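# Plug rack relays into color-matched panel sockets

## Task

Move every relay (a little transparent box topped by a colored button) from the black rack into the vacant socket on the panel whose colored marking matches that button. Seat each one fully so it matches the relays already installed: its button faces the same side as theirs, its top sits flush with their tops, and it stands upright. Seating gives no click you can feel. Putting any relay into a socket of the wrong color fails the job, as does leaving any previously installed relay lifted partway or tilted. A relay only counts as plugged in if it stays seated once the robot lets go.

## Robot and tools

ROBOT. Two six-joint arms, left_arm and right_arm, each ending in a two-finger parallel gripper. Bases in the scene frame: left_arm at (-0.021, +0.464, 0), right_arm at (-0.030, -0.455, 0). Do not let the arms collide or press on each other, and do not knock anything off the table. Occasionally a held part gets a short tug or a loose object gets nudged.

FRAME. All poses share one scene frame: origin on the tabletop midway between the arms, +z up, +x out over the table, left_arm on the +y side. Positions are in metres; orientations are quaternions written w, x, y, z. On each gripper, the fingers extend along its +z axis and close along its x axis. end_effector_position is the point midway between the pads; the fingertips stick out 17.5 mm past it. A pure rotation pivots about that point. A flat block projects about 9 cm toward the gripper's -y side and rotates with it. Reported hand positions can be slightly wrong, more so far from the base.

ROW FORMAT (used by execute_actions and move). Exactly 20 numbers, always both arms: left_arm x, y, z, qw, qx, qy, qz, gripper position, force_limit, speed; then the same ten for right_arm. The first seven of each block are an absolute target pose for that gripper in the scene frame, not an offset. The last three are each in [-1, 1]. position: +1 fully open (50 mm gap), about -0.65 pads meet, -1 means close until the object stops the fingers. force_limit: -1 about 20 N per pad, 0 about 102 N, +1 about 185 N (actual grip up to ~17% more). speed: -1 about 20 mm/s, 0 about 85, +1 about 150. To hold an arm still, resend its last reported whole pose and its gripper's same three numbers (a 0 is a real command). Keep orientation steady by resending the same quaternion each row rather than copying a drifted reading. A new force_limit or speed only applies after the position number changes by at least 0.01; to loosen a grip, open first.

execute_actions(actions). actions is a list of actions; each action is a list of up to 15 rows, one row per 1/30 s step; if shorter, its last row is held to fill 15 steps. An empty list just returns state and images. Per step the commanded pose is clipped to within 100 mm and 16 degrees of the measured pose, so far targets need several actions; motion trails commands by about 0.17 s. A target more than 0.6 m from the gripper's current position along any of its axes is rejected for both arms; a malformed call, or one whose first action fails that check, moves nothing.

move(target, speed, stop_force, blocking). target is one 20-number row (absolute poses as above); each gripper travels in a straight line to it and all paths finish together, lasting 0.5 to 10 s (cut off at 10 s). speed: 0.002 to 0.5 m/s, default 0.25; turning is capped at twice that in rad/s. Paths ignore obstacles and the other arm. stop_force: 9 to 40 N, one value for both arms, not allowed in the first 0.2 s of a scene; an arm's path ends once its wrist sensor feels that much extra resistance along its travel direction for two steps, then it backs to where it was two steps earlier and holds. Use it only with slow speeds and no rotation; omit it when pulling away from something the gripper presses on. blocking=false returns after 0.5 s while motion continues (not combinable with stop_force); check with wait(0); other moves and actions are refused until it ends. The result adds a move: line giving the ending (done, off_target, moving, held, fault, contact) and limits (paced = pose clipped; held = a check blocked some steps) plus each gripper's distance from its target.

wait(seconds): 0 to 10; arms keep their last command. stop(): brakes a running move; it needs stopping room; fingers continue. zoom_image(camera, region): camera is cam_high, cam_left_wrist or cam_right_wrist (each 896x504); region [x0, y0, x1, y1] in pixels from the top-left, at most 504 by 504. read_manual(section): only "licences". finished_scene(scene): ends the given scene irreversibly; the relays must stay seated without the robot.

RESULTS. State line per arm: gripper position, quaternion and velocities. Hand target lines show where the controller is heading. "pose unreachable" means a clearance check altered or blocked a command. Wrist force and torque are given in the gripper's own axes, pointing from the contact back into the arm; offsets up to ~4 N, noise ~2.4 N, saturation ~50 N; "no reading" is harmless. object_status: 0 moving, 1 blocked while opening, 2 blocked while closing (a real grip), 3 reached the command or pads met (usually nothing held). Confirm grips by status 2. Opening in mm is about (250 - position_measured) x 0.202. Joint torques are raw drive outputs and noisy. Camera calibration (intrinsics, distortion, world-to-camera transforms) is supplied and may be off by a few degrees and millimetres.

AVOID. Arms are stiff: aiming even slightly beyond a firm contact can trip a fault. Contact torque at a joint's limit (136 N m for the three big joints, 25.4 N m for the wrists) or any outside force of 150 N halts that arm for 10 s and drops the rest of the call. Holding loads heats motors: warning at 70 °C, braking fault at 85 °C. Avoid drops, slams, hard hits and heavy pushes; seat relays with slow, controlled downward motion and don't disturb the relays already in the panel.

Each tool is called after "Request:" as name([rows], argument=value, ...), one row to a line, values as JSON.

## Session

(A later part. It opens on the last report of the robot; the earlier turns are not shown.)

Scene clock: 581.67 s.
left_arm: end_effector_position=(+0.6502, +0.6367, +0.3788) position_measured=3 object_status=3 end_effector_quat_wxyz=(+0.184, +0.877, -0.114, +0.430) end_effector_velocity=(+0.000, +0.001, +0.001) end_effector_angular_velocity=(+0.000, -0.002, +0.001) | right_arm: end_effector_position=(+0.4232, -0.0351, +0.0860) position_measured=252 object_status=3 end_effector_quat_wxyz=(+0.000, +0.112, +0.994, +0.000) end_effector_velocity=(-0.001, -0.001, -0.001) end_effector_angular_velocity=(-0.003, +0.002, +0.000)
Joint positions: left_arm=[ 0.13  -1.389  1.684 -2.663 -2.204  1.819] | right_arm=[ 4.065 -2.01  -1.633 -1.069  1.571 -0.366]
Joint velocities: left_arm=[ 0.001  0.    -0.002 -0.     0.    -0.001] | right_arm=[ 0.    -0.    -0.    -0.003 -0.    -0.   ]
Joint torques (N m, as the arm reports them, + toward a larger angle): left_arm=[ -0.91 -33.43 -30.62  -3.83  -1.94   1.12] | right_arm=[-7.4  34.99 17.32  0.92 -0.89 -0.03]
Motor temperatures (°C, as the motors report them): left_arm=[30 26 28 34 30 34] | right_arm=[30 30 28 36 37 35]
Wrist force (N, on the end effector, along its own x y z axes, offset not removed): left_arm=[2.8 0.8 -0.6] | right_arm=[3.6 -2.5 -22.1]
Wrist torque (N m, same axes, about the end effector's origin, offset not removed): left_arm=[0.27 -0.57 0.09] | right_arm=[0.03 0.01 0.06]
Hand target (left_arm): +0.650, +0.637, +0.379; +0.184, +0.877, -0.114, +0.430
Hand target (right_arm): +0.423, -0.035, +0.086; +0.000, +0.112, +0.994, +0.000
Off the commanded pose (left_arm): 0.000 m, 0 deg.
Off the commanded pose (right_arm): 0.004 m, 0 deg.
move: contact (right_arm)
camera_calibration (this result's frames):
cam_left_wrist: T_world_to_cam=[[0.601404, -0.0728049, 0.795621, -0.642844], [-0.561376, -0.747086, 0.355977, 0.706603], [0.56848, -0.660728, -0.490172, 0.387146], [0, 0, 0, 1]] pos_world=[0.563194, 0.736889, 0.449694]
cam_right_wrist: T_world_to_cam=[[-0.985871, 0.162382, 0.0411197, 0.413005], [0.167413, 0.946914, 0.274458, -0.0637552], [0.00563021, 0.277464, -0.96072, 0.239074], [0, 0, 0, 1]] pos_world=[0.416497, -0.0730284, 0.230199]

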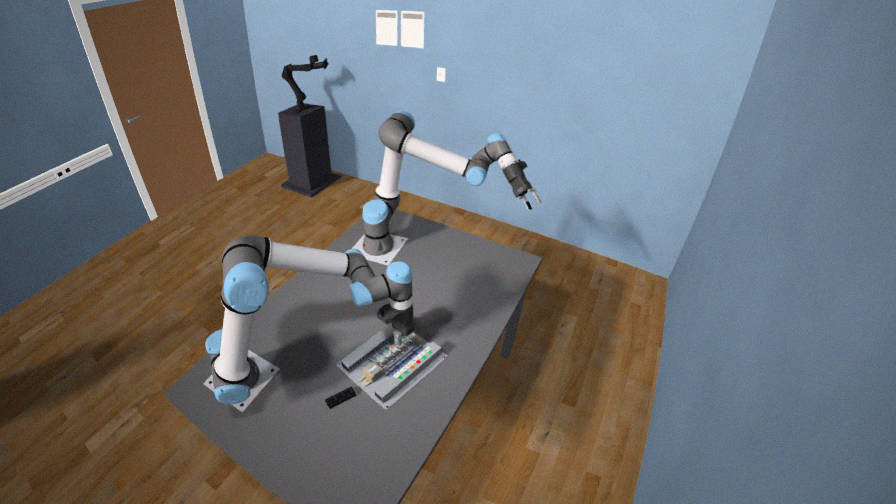

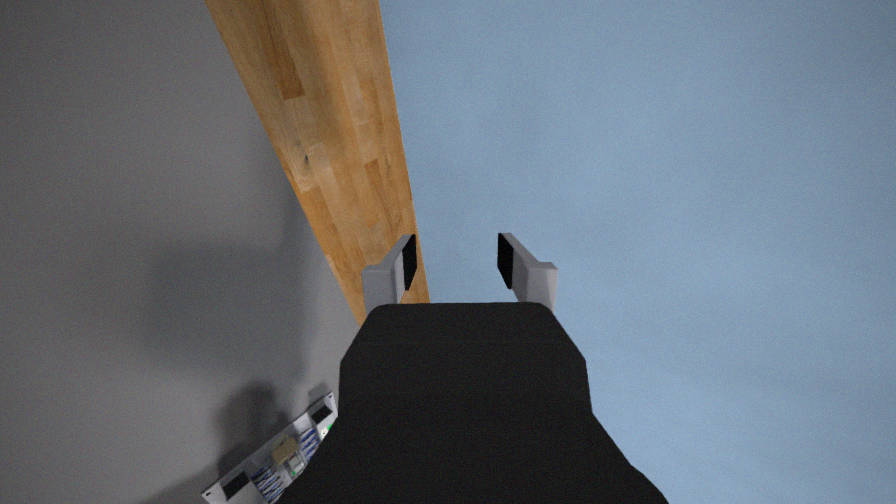

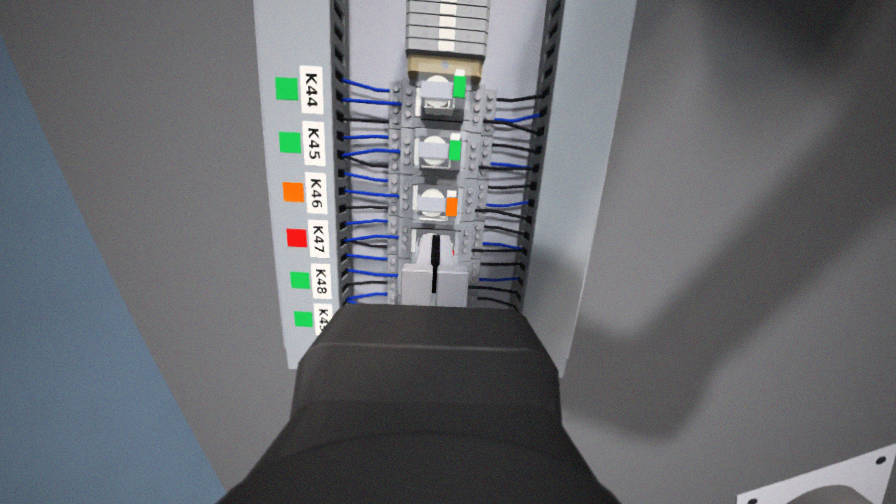

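Request:
move(target=[0.6502,0.6367,0.3788,0.184,0.877,-0.114,0.430,1,0,0,0.4232,-0.0351,0.090,0,0.1123,0.9937,0,-1,-0.4,1], speed=0.03)

Request:
move(target=[0.6502,0.6367,0.3788,0.184,0.877,-0.114,0.430,1,0,0,0.4300,-0.0053,0.089,0,0.1123,0.9937,0,-1,-0.4,1], speed=0.05)

Request:
move(target=[0.6502,0.6367,0.3788,0.184,0.877,-0.114,0.430,1,0,0,0.4300,-0.0053,0.082,0,0.1123,0.9937,0,-1,-0.4,1], speed=0.003, stop_force=12)

Request:
move(target=[0.6502,0.6367,0.3788,0.184,0.877,-0.114,0.430,1,0,0,0.4300,-0.0053,0.090,0,0.1123,0.9937,0,-1,-0.4,1], speed=0.03)

Request:
move(target=[0.6502,0.6367,0.3788,0.184,0.877,-0.114,0.430,1,0,0,0.4165,-0.0647,0.089,0,0.1123,0.9937,0,-1,-0.4,1], speed=0.08)

Request:
move(target=[0.6502,0.6367,0.3788,0.184,0.877,-0.114,0.430,1,0,0,0.4165,-0.0647,0.082,0,0.1123,0.9937,0,-1,-0.4,1], speed=0.003, stop_force=12)

Scene clock: 591.40 s.
left_arm: end_effector_position=(+0.6502, +0.6367, +0.3788) position_measured=3 object_status=3 end_effector_quat_wxyz=(+0.184, +0.877, -0.114, +0.430) end_effector_velocity=(+0.000, +0.000, +0.001) end_effector_angular_velocity=(+0.000, -0.000, +0.000) | right_arm: end_effector_position=(+0.4232, -0.0351, +0.0898) position_measured=252 object_status=3 end_effector_quat_wxyz=(-0.000, +0.112, +0.994, +0.000) end_effector_velocity=(+0.000, +0.000, +0.001) end_effector_angular_velocity=(+0.001, -0.000, -0.000)
Joint positions: left_arm=[ 0.13  -1.389  1.684 -2.663 -2.204  1.819] | right_arm=[ 4.065 -2.006 -1.629 -1.078  1.571 -0.366]
Joint velocities: left_arm=[-0.    -0.    -0.002  0.002  0.     0.   ] | right_arm=[-0.     0.001  0.002 -0.002  0.    -0.   ]
Joint torques (N m, as the arm reports them, + toward a larger angle): left_arm=[ -0.84 -33.32 -31.03  -3.94  -1.7    1.12] | right_arm=[-8.98 54.9  34.7   1.7  -1.31 -0.14]
Motor temperatures (°C, as the motors report them): left_arm=[30 26 28 34 30 34] | right_arm=[30 30 28 36 37 35]
Wrist force (N, on the end effector, along its own x y z axes, offset not removed): left_arm=[3.7 0.0 0.5] | right_arm=[0.7 0.8 -0.3]
Wrist torque (N m, same axes, about the end effector's origin, offset not removed): left_arm=[0.12 -0.73 0.08] | right_arm=[0.14 -0.08 -0.01]
Hand target (left_arm): +0.650, +0.637, +0.379; +0.184, +0.877, -0.114, +0.430
Hand target (right_arm): +0.423, -0.035, +0.090; +0.000, +0.112, +0.994, +0.000
Off the commanded pose (left_arm): 0.000 m, 0 deg.
Off the commanded pose (right_arm): 0.000 m, 0 deg.
move: done
camera_calibration (this result's frames):
cam_left_wrist: T_world_to_cam=[[0.601404, -0.0728051, 0.795621, -0.642844], [-0.561376, -0.747086, 0.355976, 0.706603], [0.56848, -0.660728, -0.490172, 0.387146], [0, 0, 0, 1]] pos_world=[0.563194, 0.736889, 0.449694]
cam_right_wrist: T_world_to_cam=[[-0.98587, 0.162382, 0.041127, 0.41287], [0.167415, 0.946918, 0.274442, -0.0648418], [0.00562066, 0.27745, -0.960724, 0.242708], [0, 0, 0, 1]] pos_world=[0.416528, -0.0729822, 0.23399]

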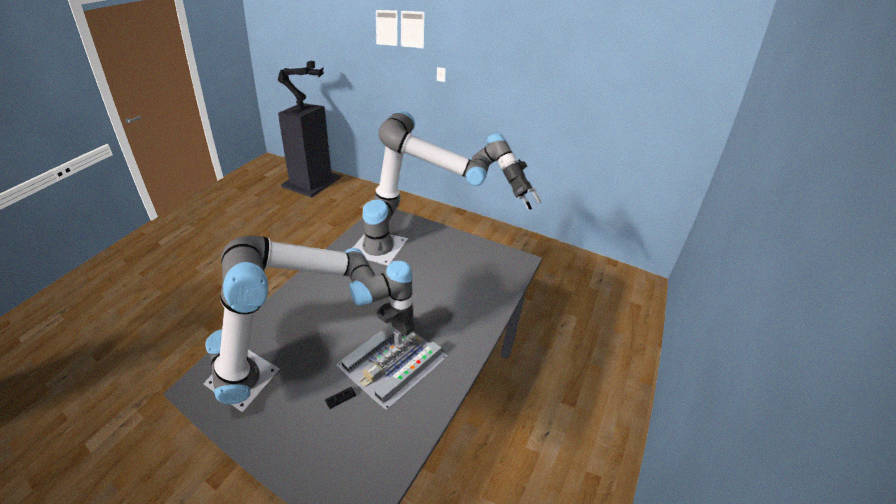

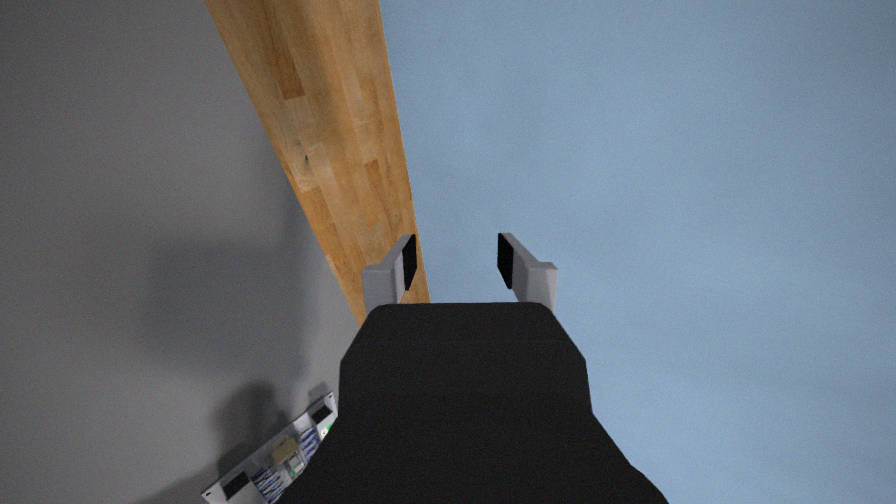

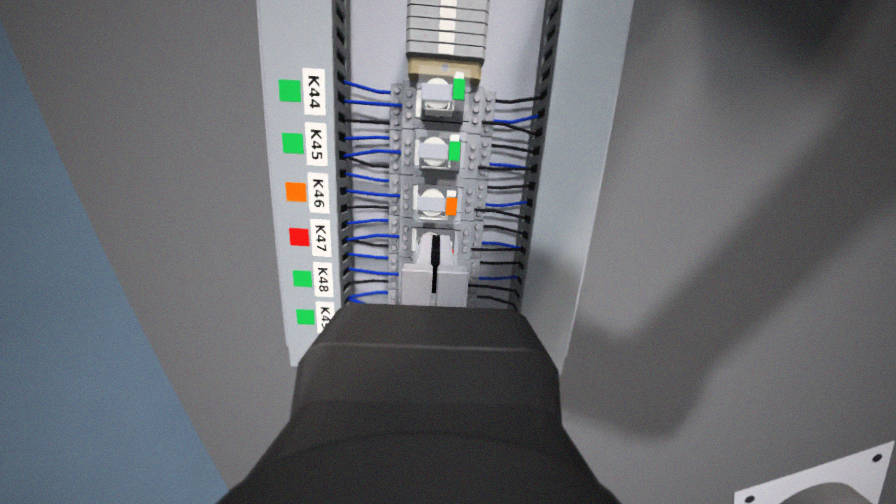

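Scene clock: 592.40 s.
left_arm: end_effector_position=(+0.6502, +0.6367, +0.3788) position_measured=3 object_status=3 end_effector_quat_wxyz=(+0.184, +0.877, -0.114, +0.430) end_effector_velocity=(-0.000, +0.000, -0.000) end_effector_angular_velocity=(+0.000, +0.000, -0.000) | right_arm: end_effector_position=(+0.4300, -0.0055, +0.0890) position_measured=252 object_status=3 end_effector_quat_wxyz=(+0.000, +0.112, +0.994, -0.000) end_effector_velocity=(+0.000, +0.002, +0.000) end_effector_angular_velocity=(-0.001, +0.001, +0.000)
Joint positions: left_arm=[ 0.13  -1.389  1.684 -2.663 -2.204  1.819] | right_arm=[ 4.082 -2.061 -1.545 -1.106  1.571 -0.35 ]
Joint velocities: left_arm=[ 0. -0.  0. -0. -0.  0.] | right_arm=[ 0.001 -0.004  0.007 -0.004  0.     0.001]
Joint torques (N m, as the arm reports them, + toward a larger angle): left_arm=[ -0.9  -33.66 -30.35  -4.07  -1.83   1.04] | right_arm=[14.04 33.51 34.3   1.59 -1.74  2.55]
Motor temperatures (°C, as the motors report them): left_arm=[30 26 28 34 30 34] | right_arm=[30 30 28 36 37 35]
Wrist force (N, on the end effector, along its own x y z axes, offset not removed): left_arm=[2.8 -0.4 0.1] | right_arm=[1.0 1.2 0.2]
Wrist torque (N m, same axes, about the end effector's origin, offset not removed): left_arm=[0.00 -0.65 0.00] | right_arm=[0.28 -0.16 -0.01]
Hand target (left_arm): +0.650, +0.637, +0.379; +0.184, +0.877, -0.114, +0.430
Hand target (right_arm): +0.430, -0.005, +0.089; +0.000, +0.112, +0.994, -0.000
Off the commanded pose (left_arm): 0.000 m, 0 deg.
Off the commanded pose (right_arm): 0.000 m, 0 deg.
move: done
camera_calibration (this result's frames):
cam_left_wrist: T_world_to_cam=[[0.601404, -0.0728049, 0.795621, -0.642844], [-0.561376, -0.747086, 0.355976, 0.706603], [0.568481, -0.660728, -0.490172, 0.387146], [0, 0, 0, 1]] pos_world=[0.563194, 0.736889, 0.449694]
cam_right_wrist: T_world_to_cam=[[-0.985872, 0.162386, 0.0410765, 0.41479], [0.167405, 0.946922, 0.274434, -0.0937041], [0.005668, 0.277433, -0.960728, 0.233608], [0, 0, 0, 1]] pos_world=[0.423292, -0.0434362, 0.233111]

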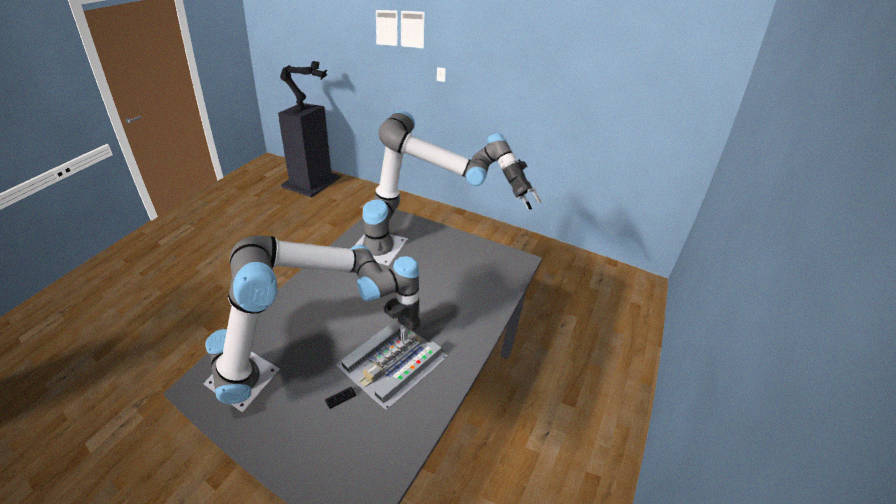

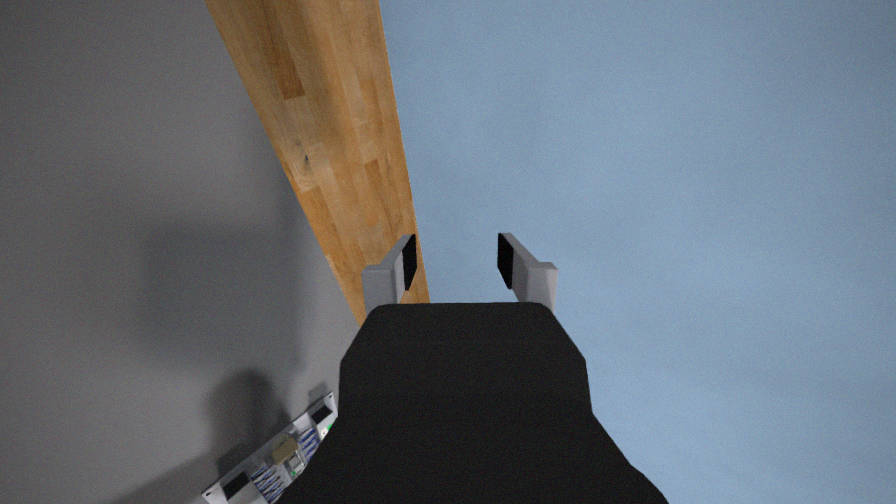

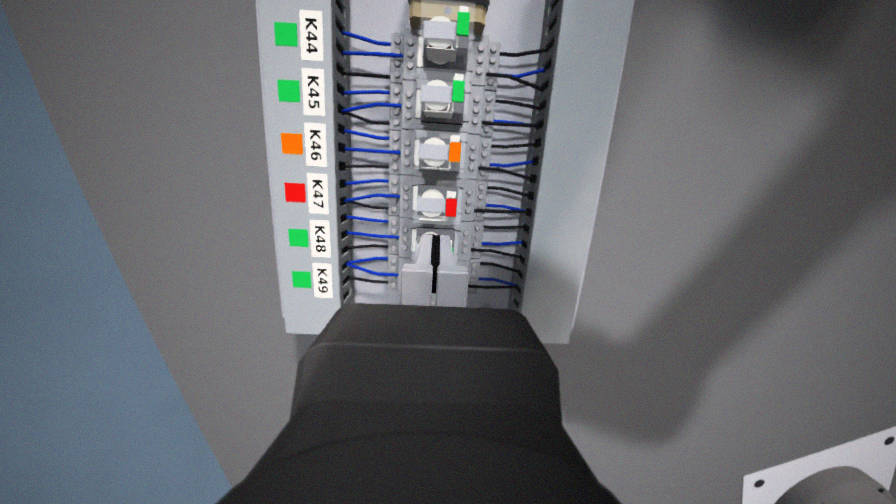

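Scene clock: 593.93 s.
left_arm: end_effector_position=(+0.6502, +0.6367, +0.3788) position_measured=3 object_status=3 end_effector_quat_wxyz=(+0.184, +0.877, -0.114, +0.430) end_effector_velocity=(+0.000, -0.000, +0.001) end_effector_angular_velocity=(+0.000, -0.001, -0.000) | right_arm: end_effector_position=(+0.4300, -0.0054, +0.0854) position_measured=252 object_status=3 end_effector_quat_wxyz=(+0.000, +0.112, +0.994, -0.000) end_effector_velocity=(-0.001, -0.001, -0.000) end_effector_angular_velocity=(-0.002, +0.002, +0.000)
Joint positions: left_arm=[ 0.13  -1.389  1.684 -2.663 -2.204  1.819] | right_arm=[ 4.082 -2.065 -1.549 -1.098  1.571 -0.35 ]
Joint velocities: left_arm=[-0.    -0.    -0.002  0.001  0.     0.   ] | right_arm=[ 0.     0.    -0.    -0.003  0.     0.   ]
Joint torques (N m, as the arm reports them, + toward a larger angle): left_arm=[ -2.37 -35.   -31.37  -4.    -1.96   1.2 ] | right_arm=[12.41 38.49 17.53  0.45 -0.72  2.59]
Motor temperatures (°C, as the motors report them): left_arm=[30 26 28 34 30 34] | right_arm=[30 30 28 36 37 35]
Wrist force (N, on the end effector, along its own x y z axes, offset not removed): left_arm=[2.6 -0.8 1.3] | right_arm=[1.4 -0.9 -17.8]
Wrist torque (N m, same axes, about the end effector's origin, offset not removed): left_arm=[-0.02 -0.59 0.06] | right_arm=[0.02 0.07 0.08]
Hand target (left_arm): +0.650, +0.637, +0.379; +0.184, +0.877, -0.114, +0.430
Hand target (right_arm): +0.430, -0.005, +0.086; +0.000, +0.112, +0.994, +0.000
Off the commanded pose (left_arm): 0.000 m, 0 deg.
Off the commanded pose (right_arm): 0.003 m, 0 deg.
move: contact (right_arm)
camera_calibration (this result's frames):
cam_left_wrist: T_world_to_cam=[[0.601404, -0.0728047, 0.795621, -0.642844], [-0.561376, -0.747086, 0.355977, 0.706603], [0.56848, -0.660728, -0.490172, 0.387146], [0, 0, 0, 1]] pos_world=[0.563194, 0.736889, 0.449694]
cam_right_wrist: T_world_to_cam=[[-0.985871, 0.162388, 0.0410903, 0.414923], [0.167411, 0.94693, 0.274404, -0.0928269], [0.00565013, 0.277406, -0.960736, 0.230173], [0, 0, 0, 1]] pos_world=[0.4233, -0.0433293, 0.229559]

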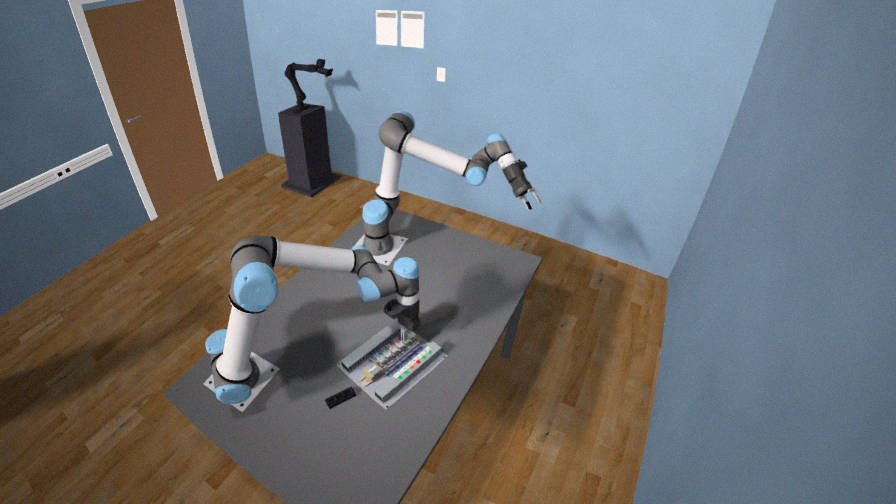

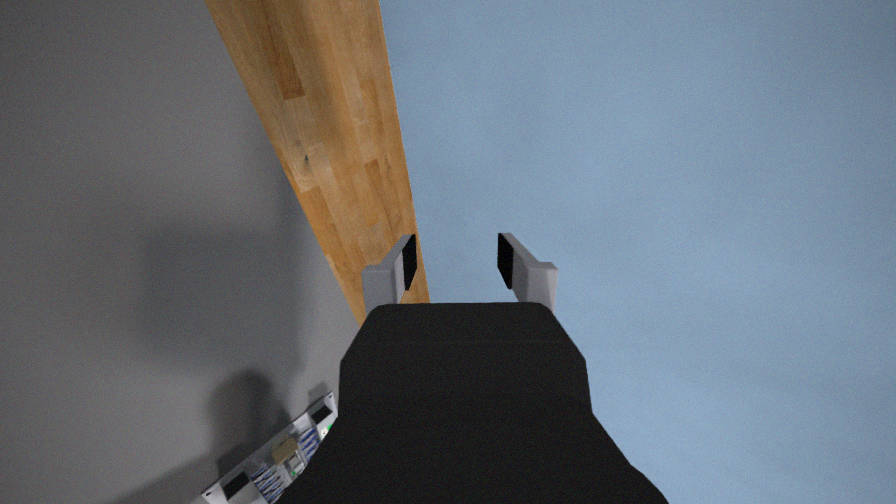

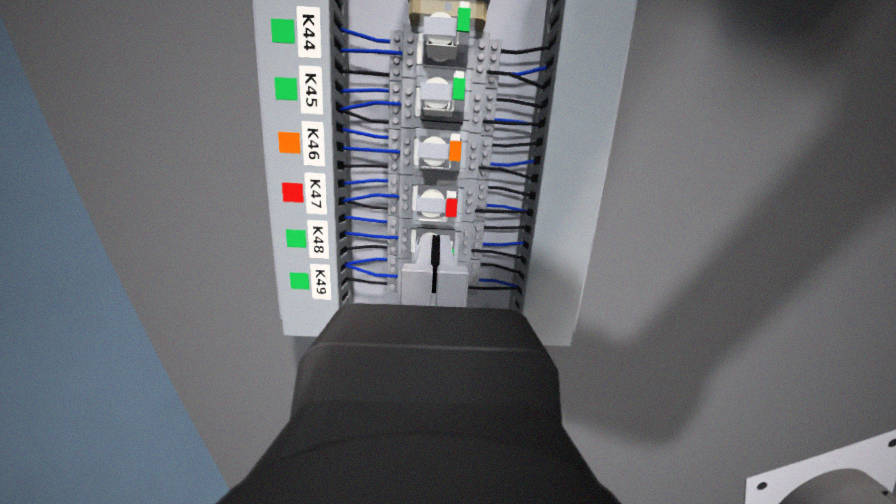

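Scene clock: 594.63 s.
left_arm: end_effector_position=(+0.6502, +0.6367, +0.3788) position_measured=3 object_status=3 end_effector_quat_wxyz=(+0.184, +0.877, -0.114, +0.430) end_effector_velocity=(+0.001, +0.000, +0.002) end_effector_angular_velocity=(+0.001, -0.003, -0.000) | right_arm: end_effector_position=(+0.4300, -0.0053, +0.0898) position_measured=252 object_status=3 end_effector_quat_wxyz=(+0.000, +0.112, +0.994, -0.000) end_effector_velocity=(+0.000, +0.001, +0.002) end_effector_angular_velocity=(+0.002, -0.002, -0.000)
Joint positions: left_arm=[ 0.13  -1.389  1.684 -2.663 -2.204  1.819] | right_arm=[ 4.082 -2.061 -1.543 -1.108  1.571 -0.349]
Joint velocities: left_arm=[-0.    -0.    -0.002 -0.001  0.     0.   ] | right_arm=[-0.     0.002  0.002 -0.002 -0.     0.   ]
Joint torques (N m, as the arm reports them, + toward a larger angle): left_arm=[ -1.47 -34.75 -30.23  -3.82  -1.93   0.8 ] | right_arm=[14.06 57.9  33.43  1.67  0.23  2.83]
Motor temperatures (°C, as the motors report them): left_arm=[30 26 28 34 30 34] | right_arm=[30 30 28 36 37 35]
Wrist force (N, on the end effector, along its own x y z axes, offset not removed): left_arm=[2.8 -1.8 1.1] | right_arm=[1.7 -0.7 -0.4]
Wrist torque (N m, same axes, about the end effector's origin, offset not removed): left_arm=[-0.25 -0.58 0.08] | right_arm=[-0.06 -0.28 0.00]
Hand target (left_arm): +0.650, +0.637, +0.379; +0.184, +0.877, -0.114, +0.430
Hand target (right_arm): +0.430, -0.005, +0.090; +0.000, +0.112, +0.994, +0.000
Off the commanded pose (left_arm): 0.000 m, 0 deg.
Off the commanded pose (right_arm): 0.000 m, 0 deg.
move: done
camera_calibration (this result's frames):
cam_left_wrist: T_world_to_cam=[[0.601404, -0.072805, 0.795621, -0.642844], [-0.561376, -0.747086, 0.355976, 0.706603], [0.56848, -0.660728, -0.490172, 0.387146], [0, 0, 0, 1]] pos_world=[0.563194, 0.736889, 0.449694]
cam_right_wrist: T_world_to_cam=[[-0.985871, 0.16239, 0.0410944, 0.414756], [0.167414, 0.946932, 0.274395, -0.0941625], [0.00564544, 0.277398, -0.960739, 0.234343], [0, 0, 0, 1]] pos_world=[0.423337, -0.043193, 0.233936]

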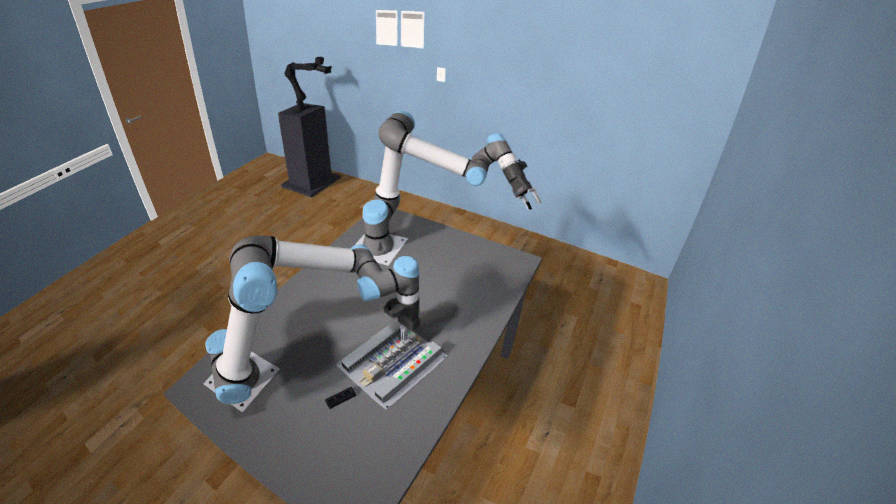

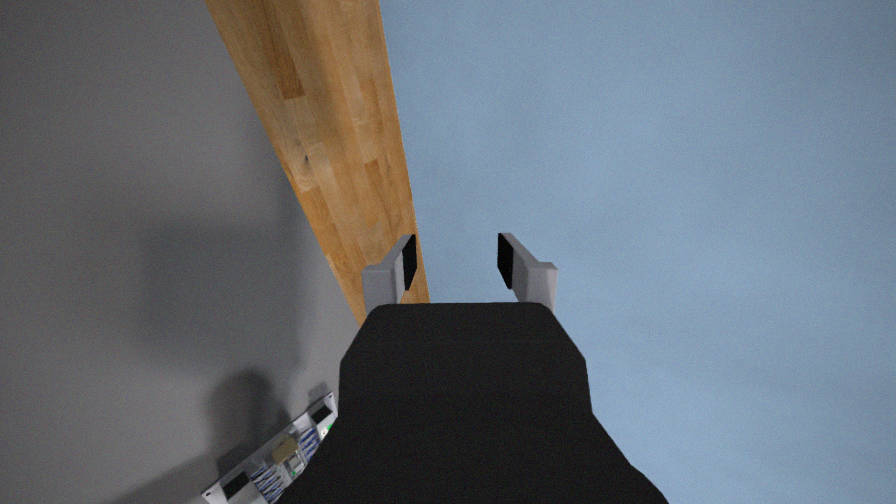

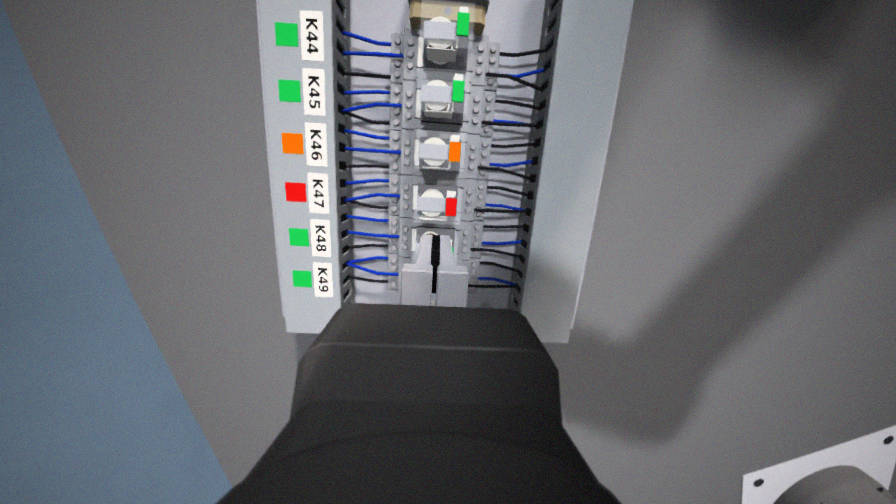

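Scene clock: 595.83 s.
left_arm: end_effector_position=(+0.6502, +0.6367, +0.3788) position_measured=3 object_status=3 end_effector_quat_wxyz=(+0.184, +0.877, -0.114, +0.430) end_effector_velocity=(+0.000, -0.000, +0.000) end_effector_angular_velocity=(+0.000, -0.001, -0.000) | right_arm: end_effector_position=(+0.4165, -0.0644, +0.0891) position_measured=252 object_status=3 end_effector_quat_wxyz=(-0.000, +0.112, +0.994, +0.000) end_effector_velocity=(-0.001, -0.003, -0.000) end_effector_angular_velocity=(-0.000, +0.000, +0.000)
Joint positions: left_arm=[ 0.13  -1.389  1.684 -2.663 -2.204  1.819] | right_arm=[ 4.047 -1.954 -1.708 -1.05   1.571 -0.384]
Joint velocities: left_arm=[-0.     0.    -0.    -0.001  0.     0.   ] | right_arm=[-0.001  0.005 -0.007  0.002  0.    -0.002]
Joint torques (N m, as the arm reports them, + toward a larger angle): left_arm=[ -1.23 -34.69 -30.67  -4.    -2.2    1.02] | right_arm=[-11.89  52.89  11.32   4.87   1.04  -2.36]
Motor temperatures (°C, as the motors report them): left_arm=[30 26 28 34 30 34] | right_arm=[30 30 28 36 37 35]
Wrist force (N, on the end effector, along its own x y z axes, offset not removed): left_arm=[4.2 -0.4 0.8] | right_arm=[0.4 0.4 -0.7]
Wrist torque (N m, same axes, about the end effector's origin, offset not removed): left_arm=[0.08 -0.85 0.01] | right_arm=[0.17 0.01 0.05]
Hand target (left_arm): +0.650, +0.637, +0.379; +0.184, +0.877, -0.114, +0.430
Hand target (right_arm): +0.416, -0.065, +0.089; -0.000, +0.112, +0.994, +0.000
Off the commanded pose (left_arm): 0.000 m, 0 deg.
Off the commanded pose (right_arm): 0.000 m, 0 deg.
move: done
camera_calibration (this result's frames):
cam_left_wrist: T_world_to_cam=[[0.601404, -0.072805, 0.795621, -0.642844], [-0.561376, -0.747086, 0.355976, 0.706603], [0.56848, -0.660728, -0.490172, 0.387146], [0, 0, 0, 1]] pos_world=[0.563194, 0.736889, 0.449694]
cam_right_wrist: T_world_to_cam=[[-0.985865, 0.162392, 0.0412116, 0.411045], [0.167448, 0.946905, 0.274466, -0.0357587], [0.00554752, 0.277487, -0.960713, 0.250194], [0, 0, 0, 1]] pos_world=[0.409834, -0.102316, 0.233239]

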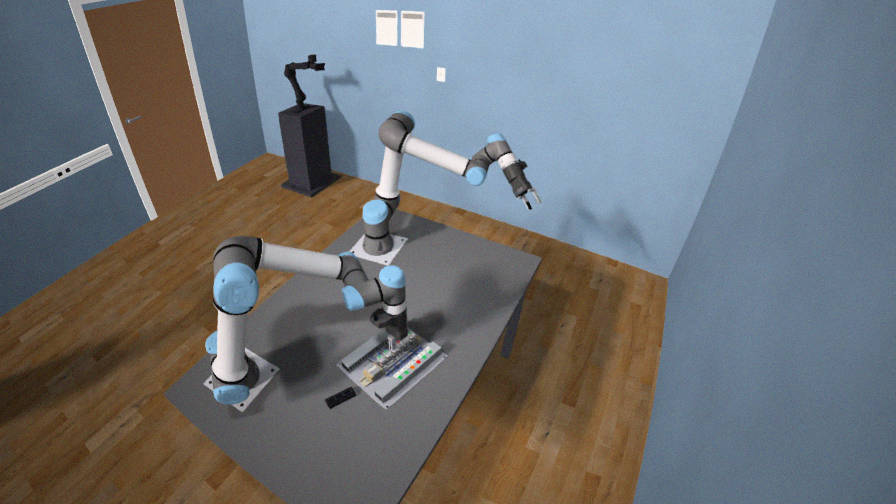

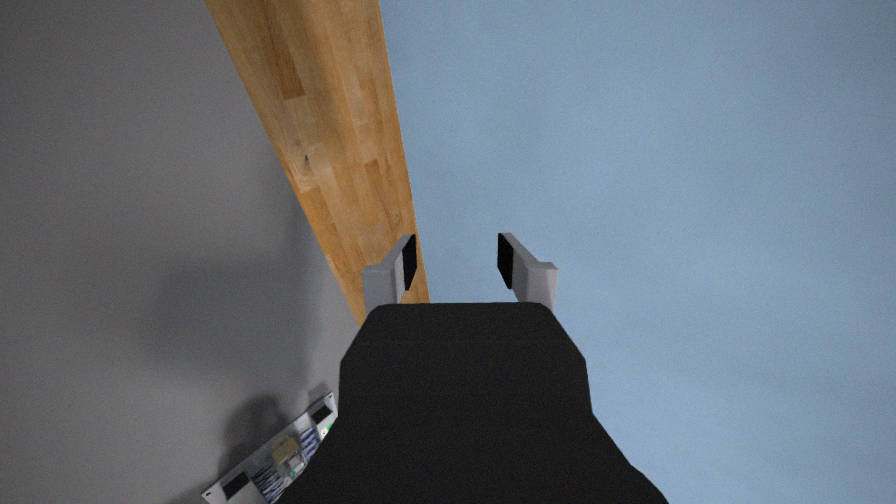

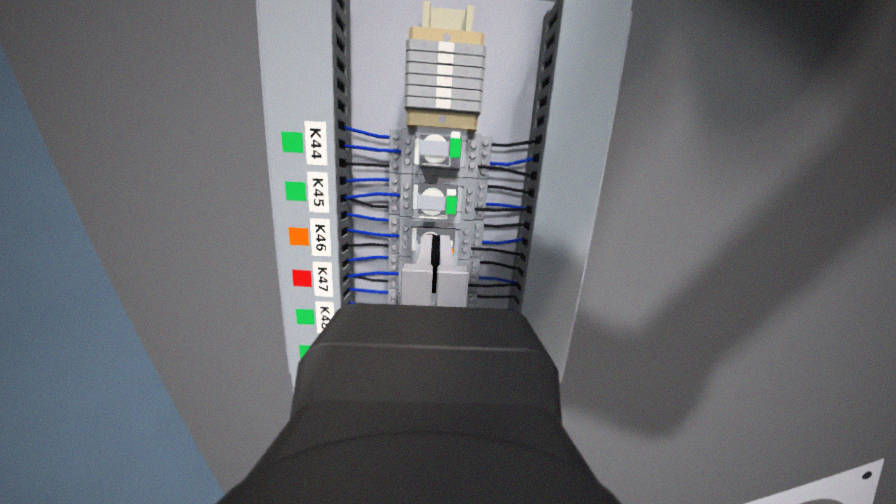

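Scene clock: 597.20 s.
left_arm: end_effector_position=(+0.6502, +0.6367, +0.3788) position_measured=3 object_status=3 end_effector_quat_wxyz=(+0.184, +0.877, -0.114, +0.430) end_effector_velocity=(-0.000, -0.000, -0.001) end_effector_angular_velocity=(-0.001, +0.002, -0.000) | right_arm: end_effector_position=(+0.4165, -0.0646, +0.0860) position_measured=252 object_status=3 end_effector_quat_wxyz=(-0.000, +0.112, +0.994, +0.000) end_effector_velocity=(-0.001, -0.001, -0.000) end_effector_angular_velocity=(-0.002, +0.002, +0.000)
Joint positions: left_arm=[ 0.13  -1.389  1.684 -2.663 -2.204  1.819] | right_arm=[ 4.047 -1.957 -1.712 -1.043  1.571 -0.385]
Joint velocities: left_arm=[-0.     0.     0.     0.001 -0.     0.   ] | right_arm=[ 0.     0.    -0.    -0.003  0.     0.   ]
Joint torques (N m, as the arm reports them, + toward a larger angle): left_arm=[ -1.56 -34.71 -29.36  -3.99  -1.84   1.13] | right_arm=[-10.51  34.52  18.6    0.98  -0.16  -2.31]
Motor temperatures (°C, as the motors report them): left_arm=[30 26 28 34 30 34] | right_arm=[30 30 28 36 37 35]
Wrist force (N, on the end effector, along its own x y z axes, offset not removed): left_arm=[3.5 -0.8 0.9] | right_arm=[1.9 -1.8 -16.7]
Wrist torque (N m, same axes, about the end effector's origin, offset not removed): left_arm=[0.00 -0.78 0.03] | right_arm=[-0.02 0.11 0.02]
Hand target (left_arm): +0.650, +0.637, +0.379; +0.184, +0.877, -0.114, +0.430
Hand target (right_arm): +0.417, -0.064, +0.086; -0.000, +0.112, +0.994, +0.000
Off the commanded pose (left_arm): 0.000 m, 0 deg.
Off the commanded pose (right_arm): 0.004 m, 0 deg.
move: contact (right_arm)
camera_calibration (this result's frames):
cam_left_wrist: T_world_to_cam=[[0.601404, -0.0728052, 0.795621, -0.642844], [-0.561376, -0.747086, 0.355976, 0.706603], [0.56848, -0.660728, -0.490172, 0.387146], [0, 0, 0, 1]] pos_world=[0.563194, 0.736889, 0.449694]
cam_right_wrist: T_world_to_cam=[[-0.985866, 0.162386, 0.0412261, 0.411167], [0.167447, 0.946914, 0.274436, -0.0347785], [0.00552704, 0.27746, -0.960721, 0.247298], [0, 0, 0, 1]] pos_world=[0.409813, -0.102451, 0.230178]

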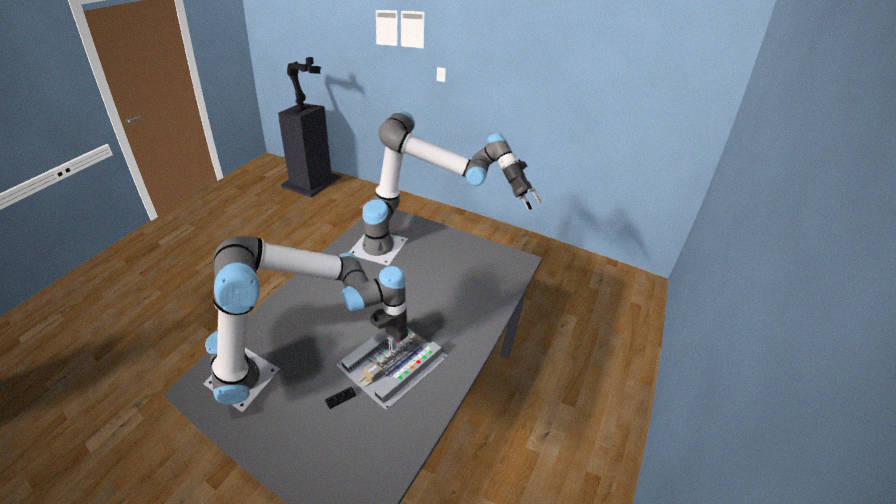

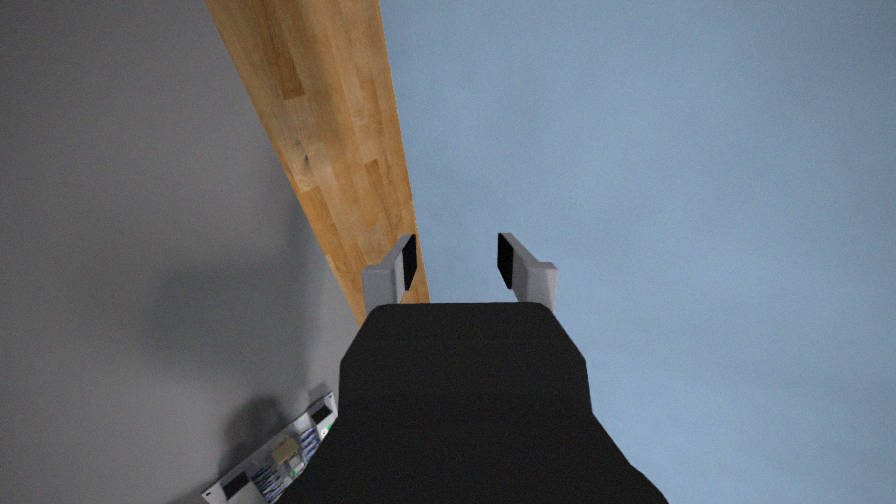

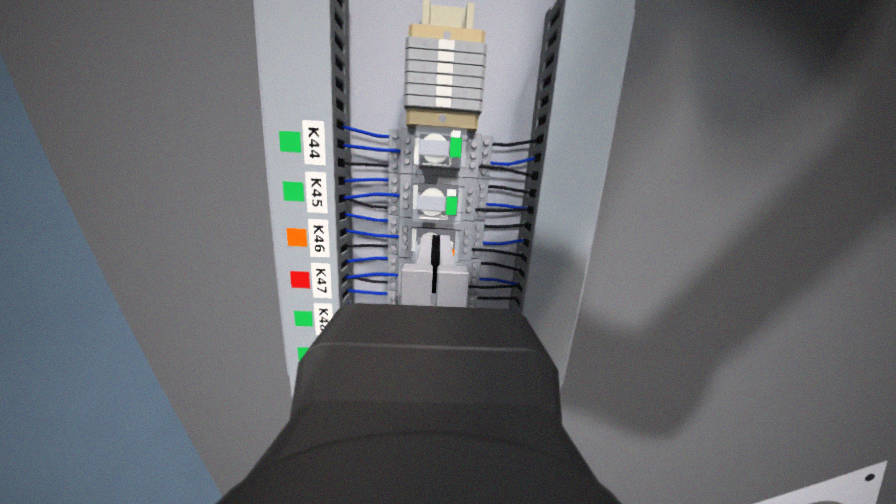

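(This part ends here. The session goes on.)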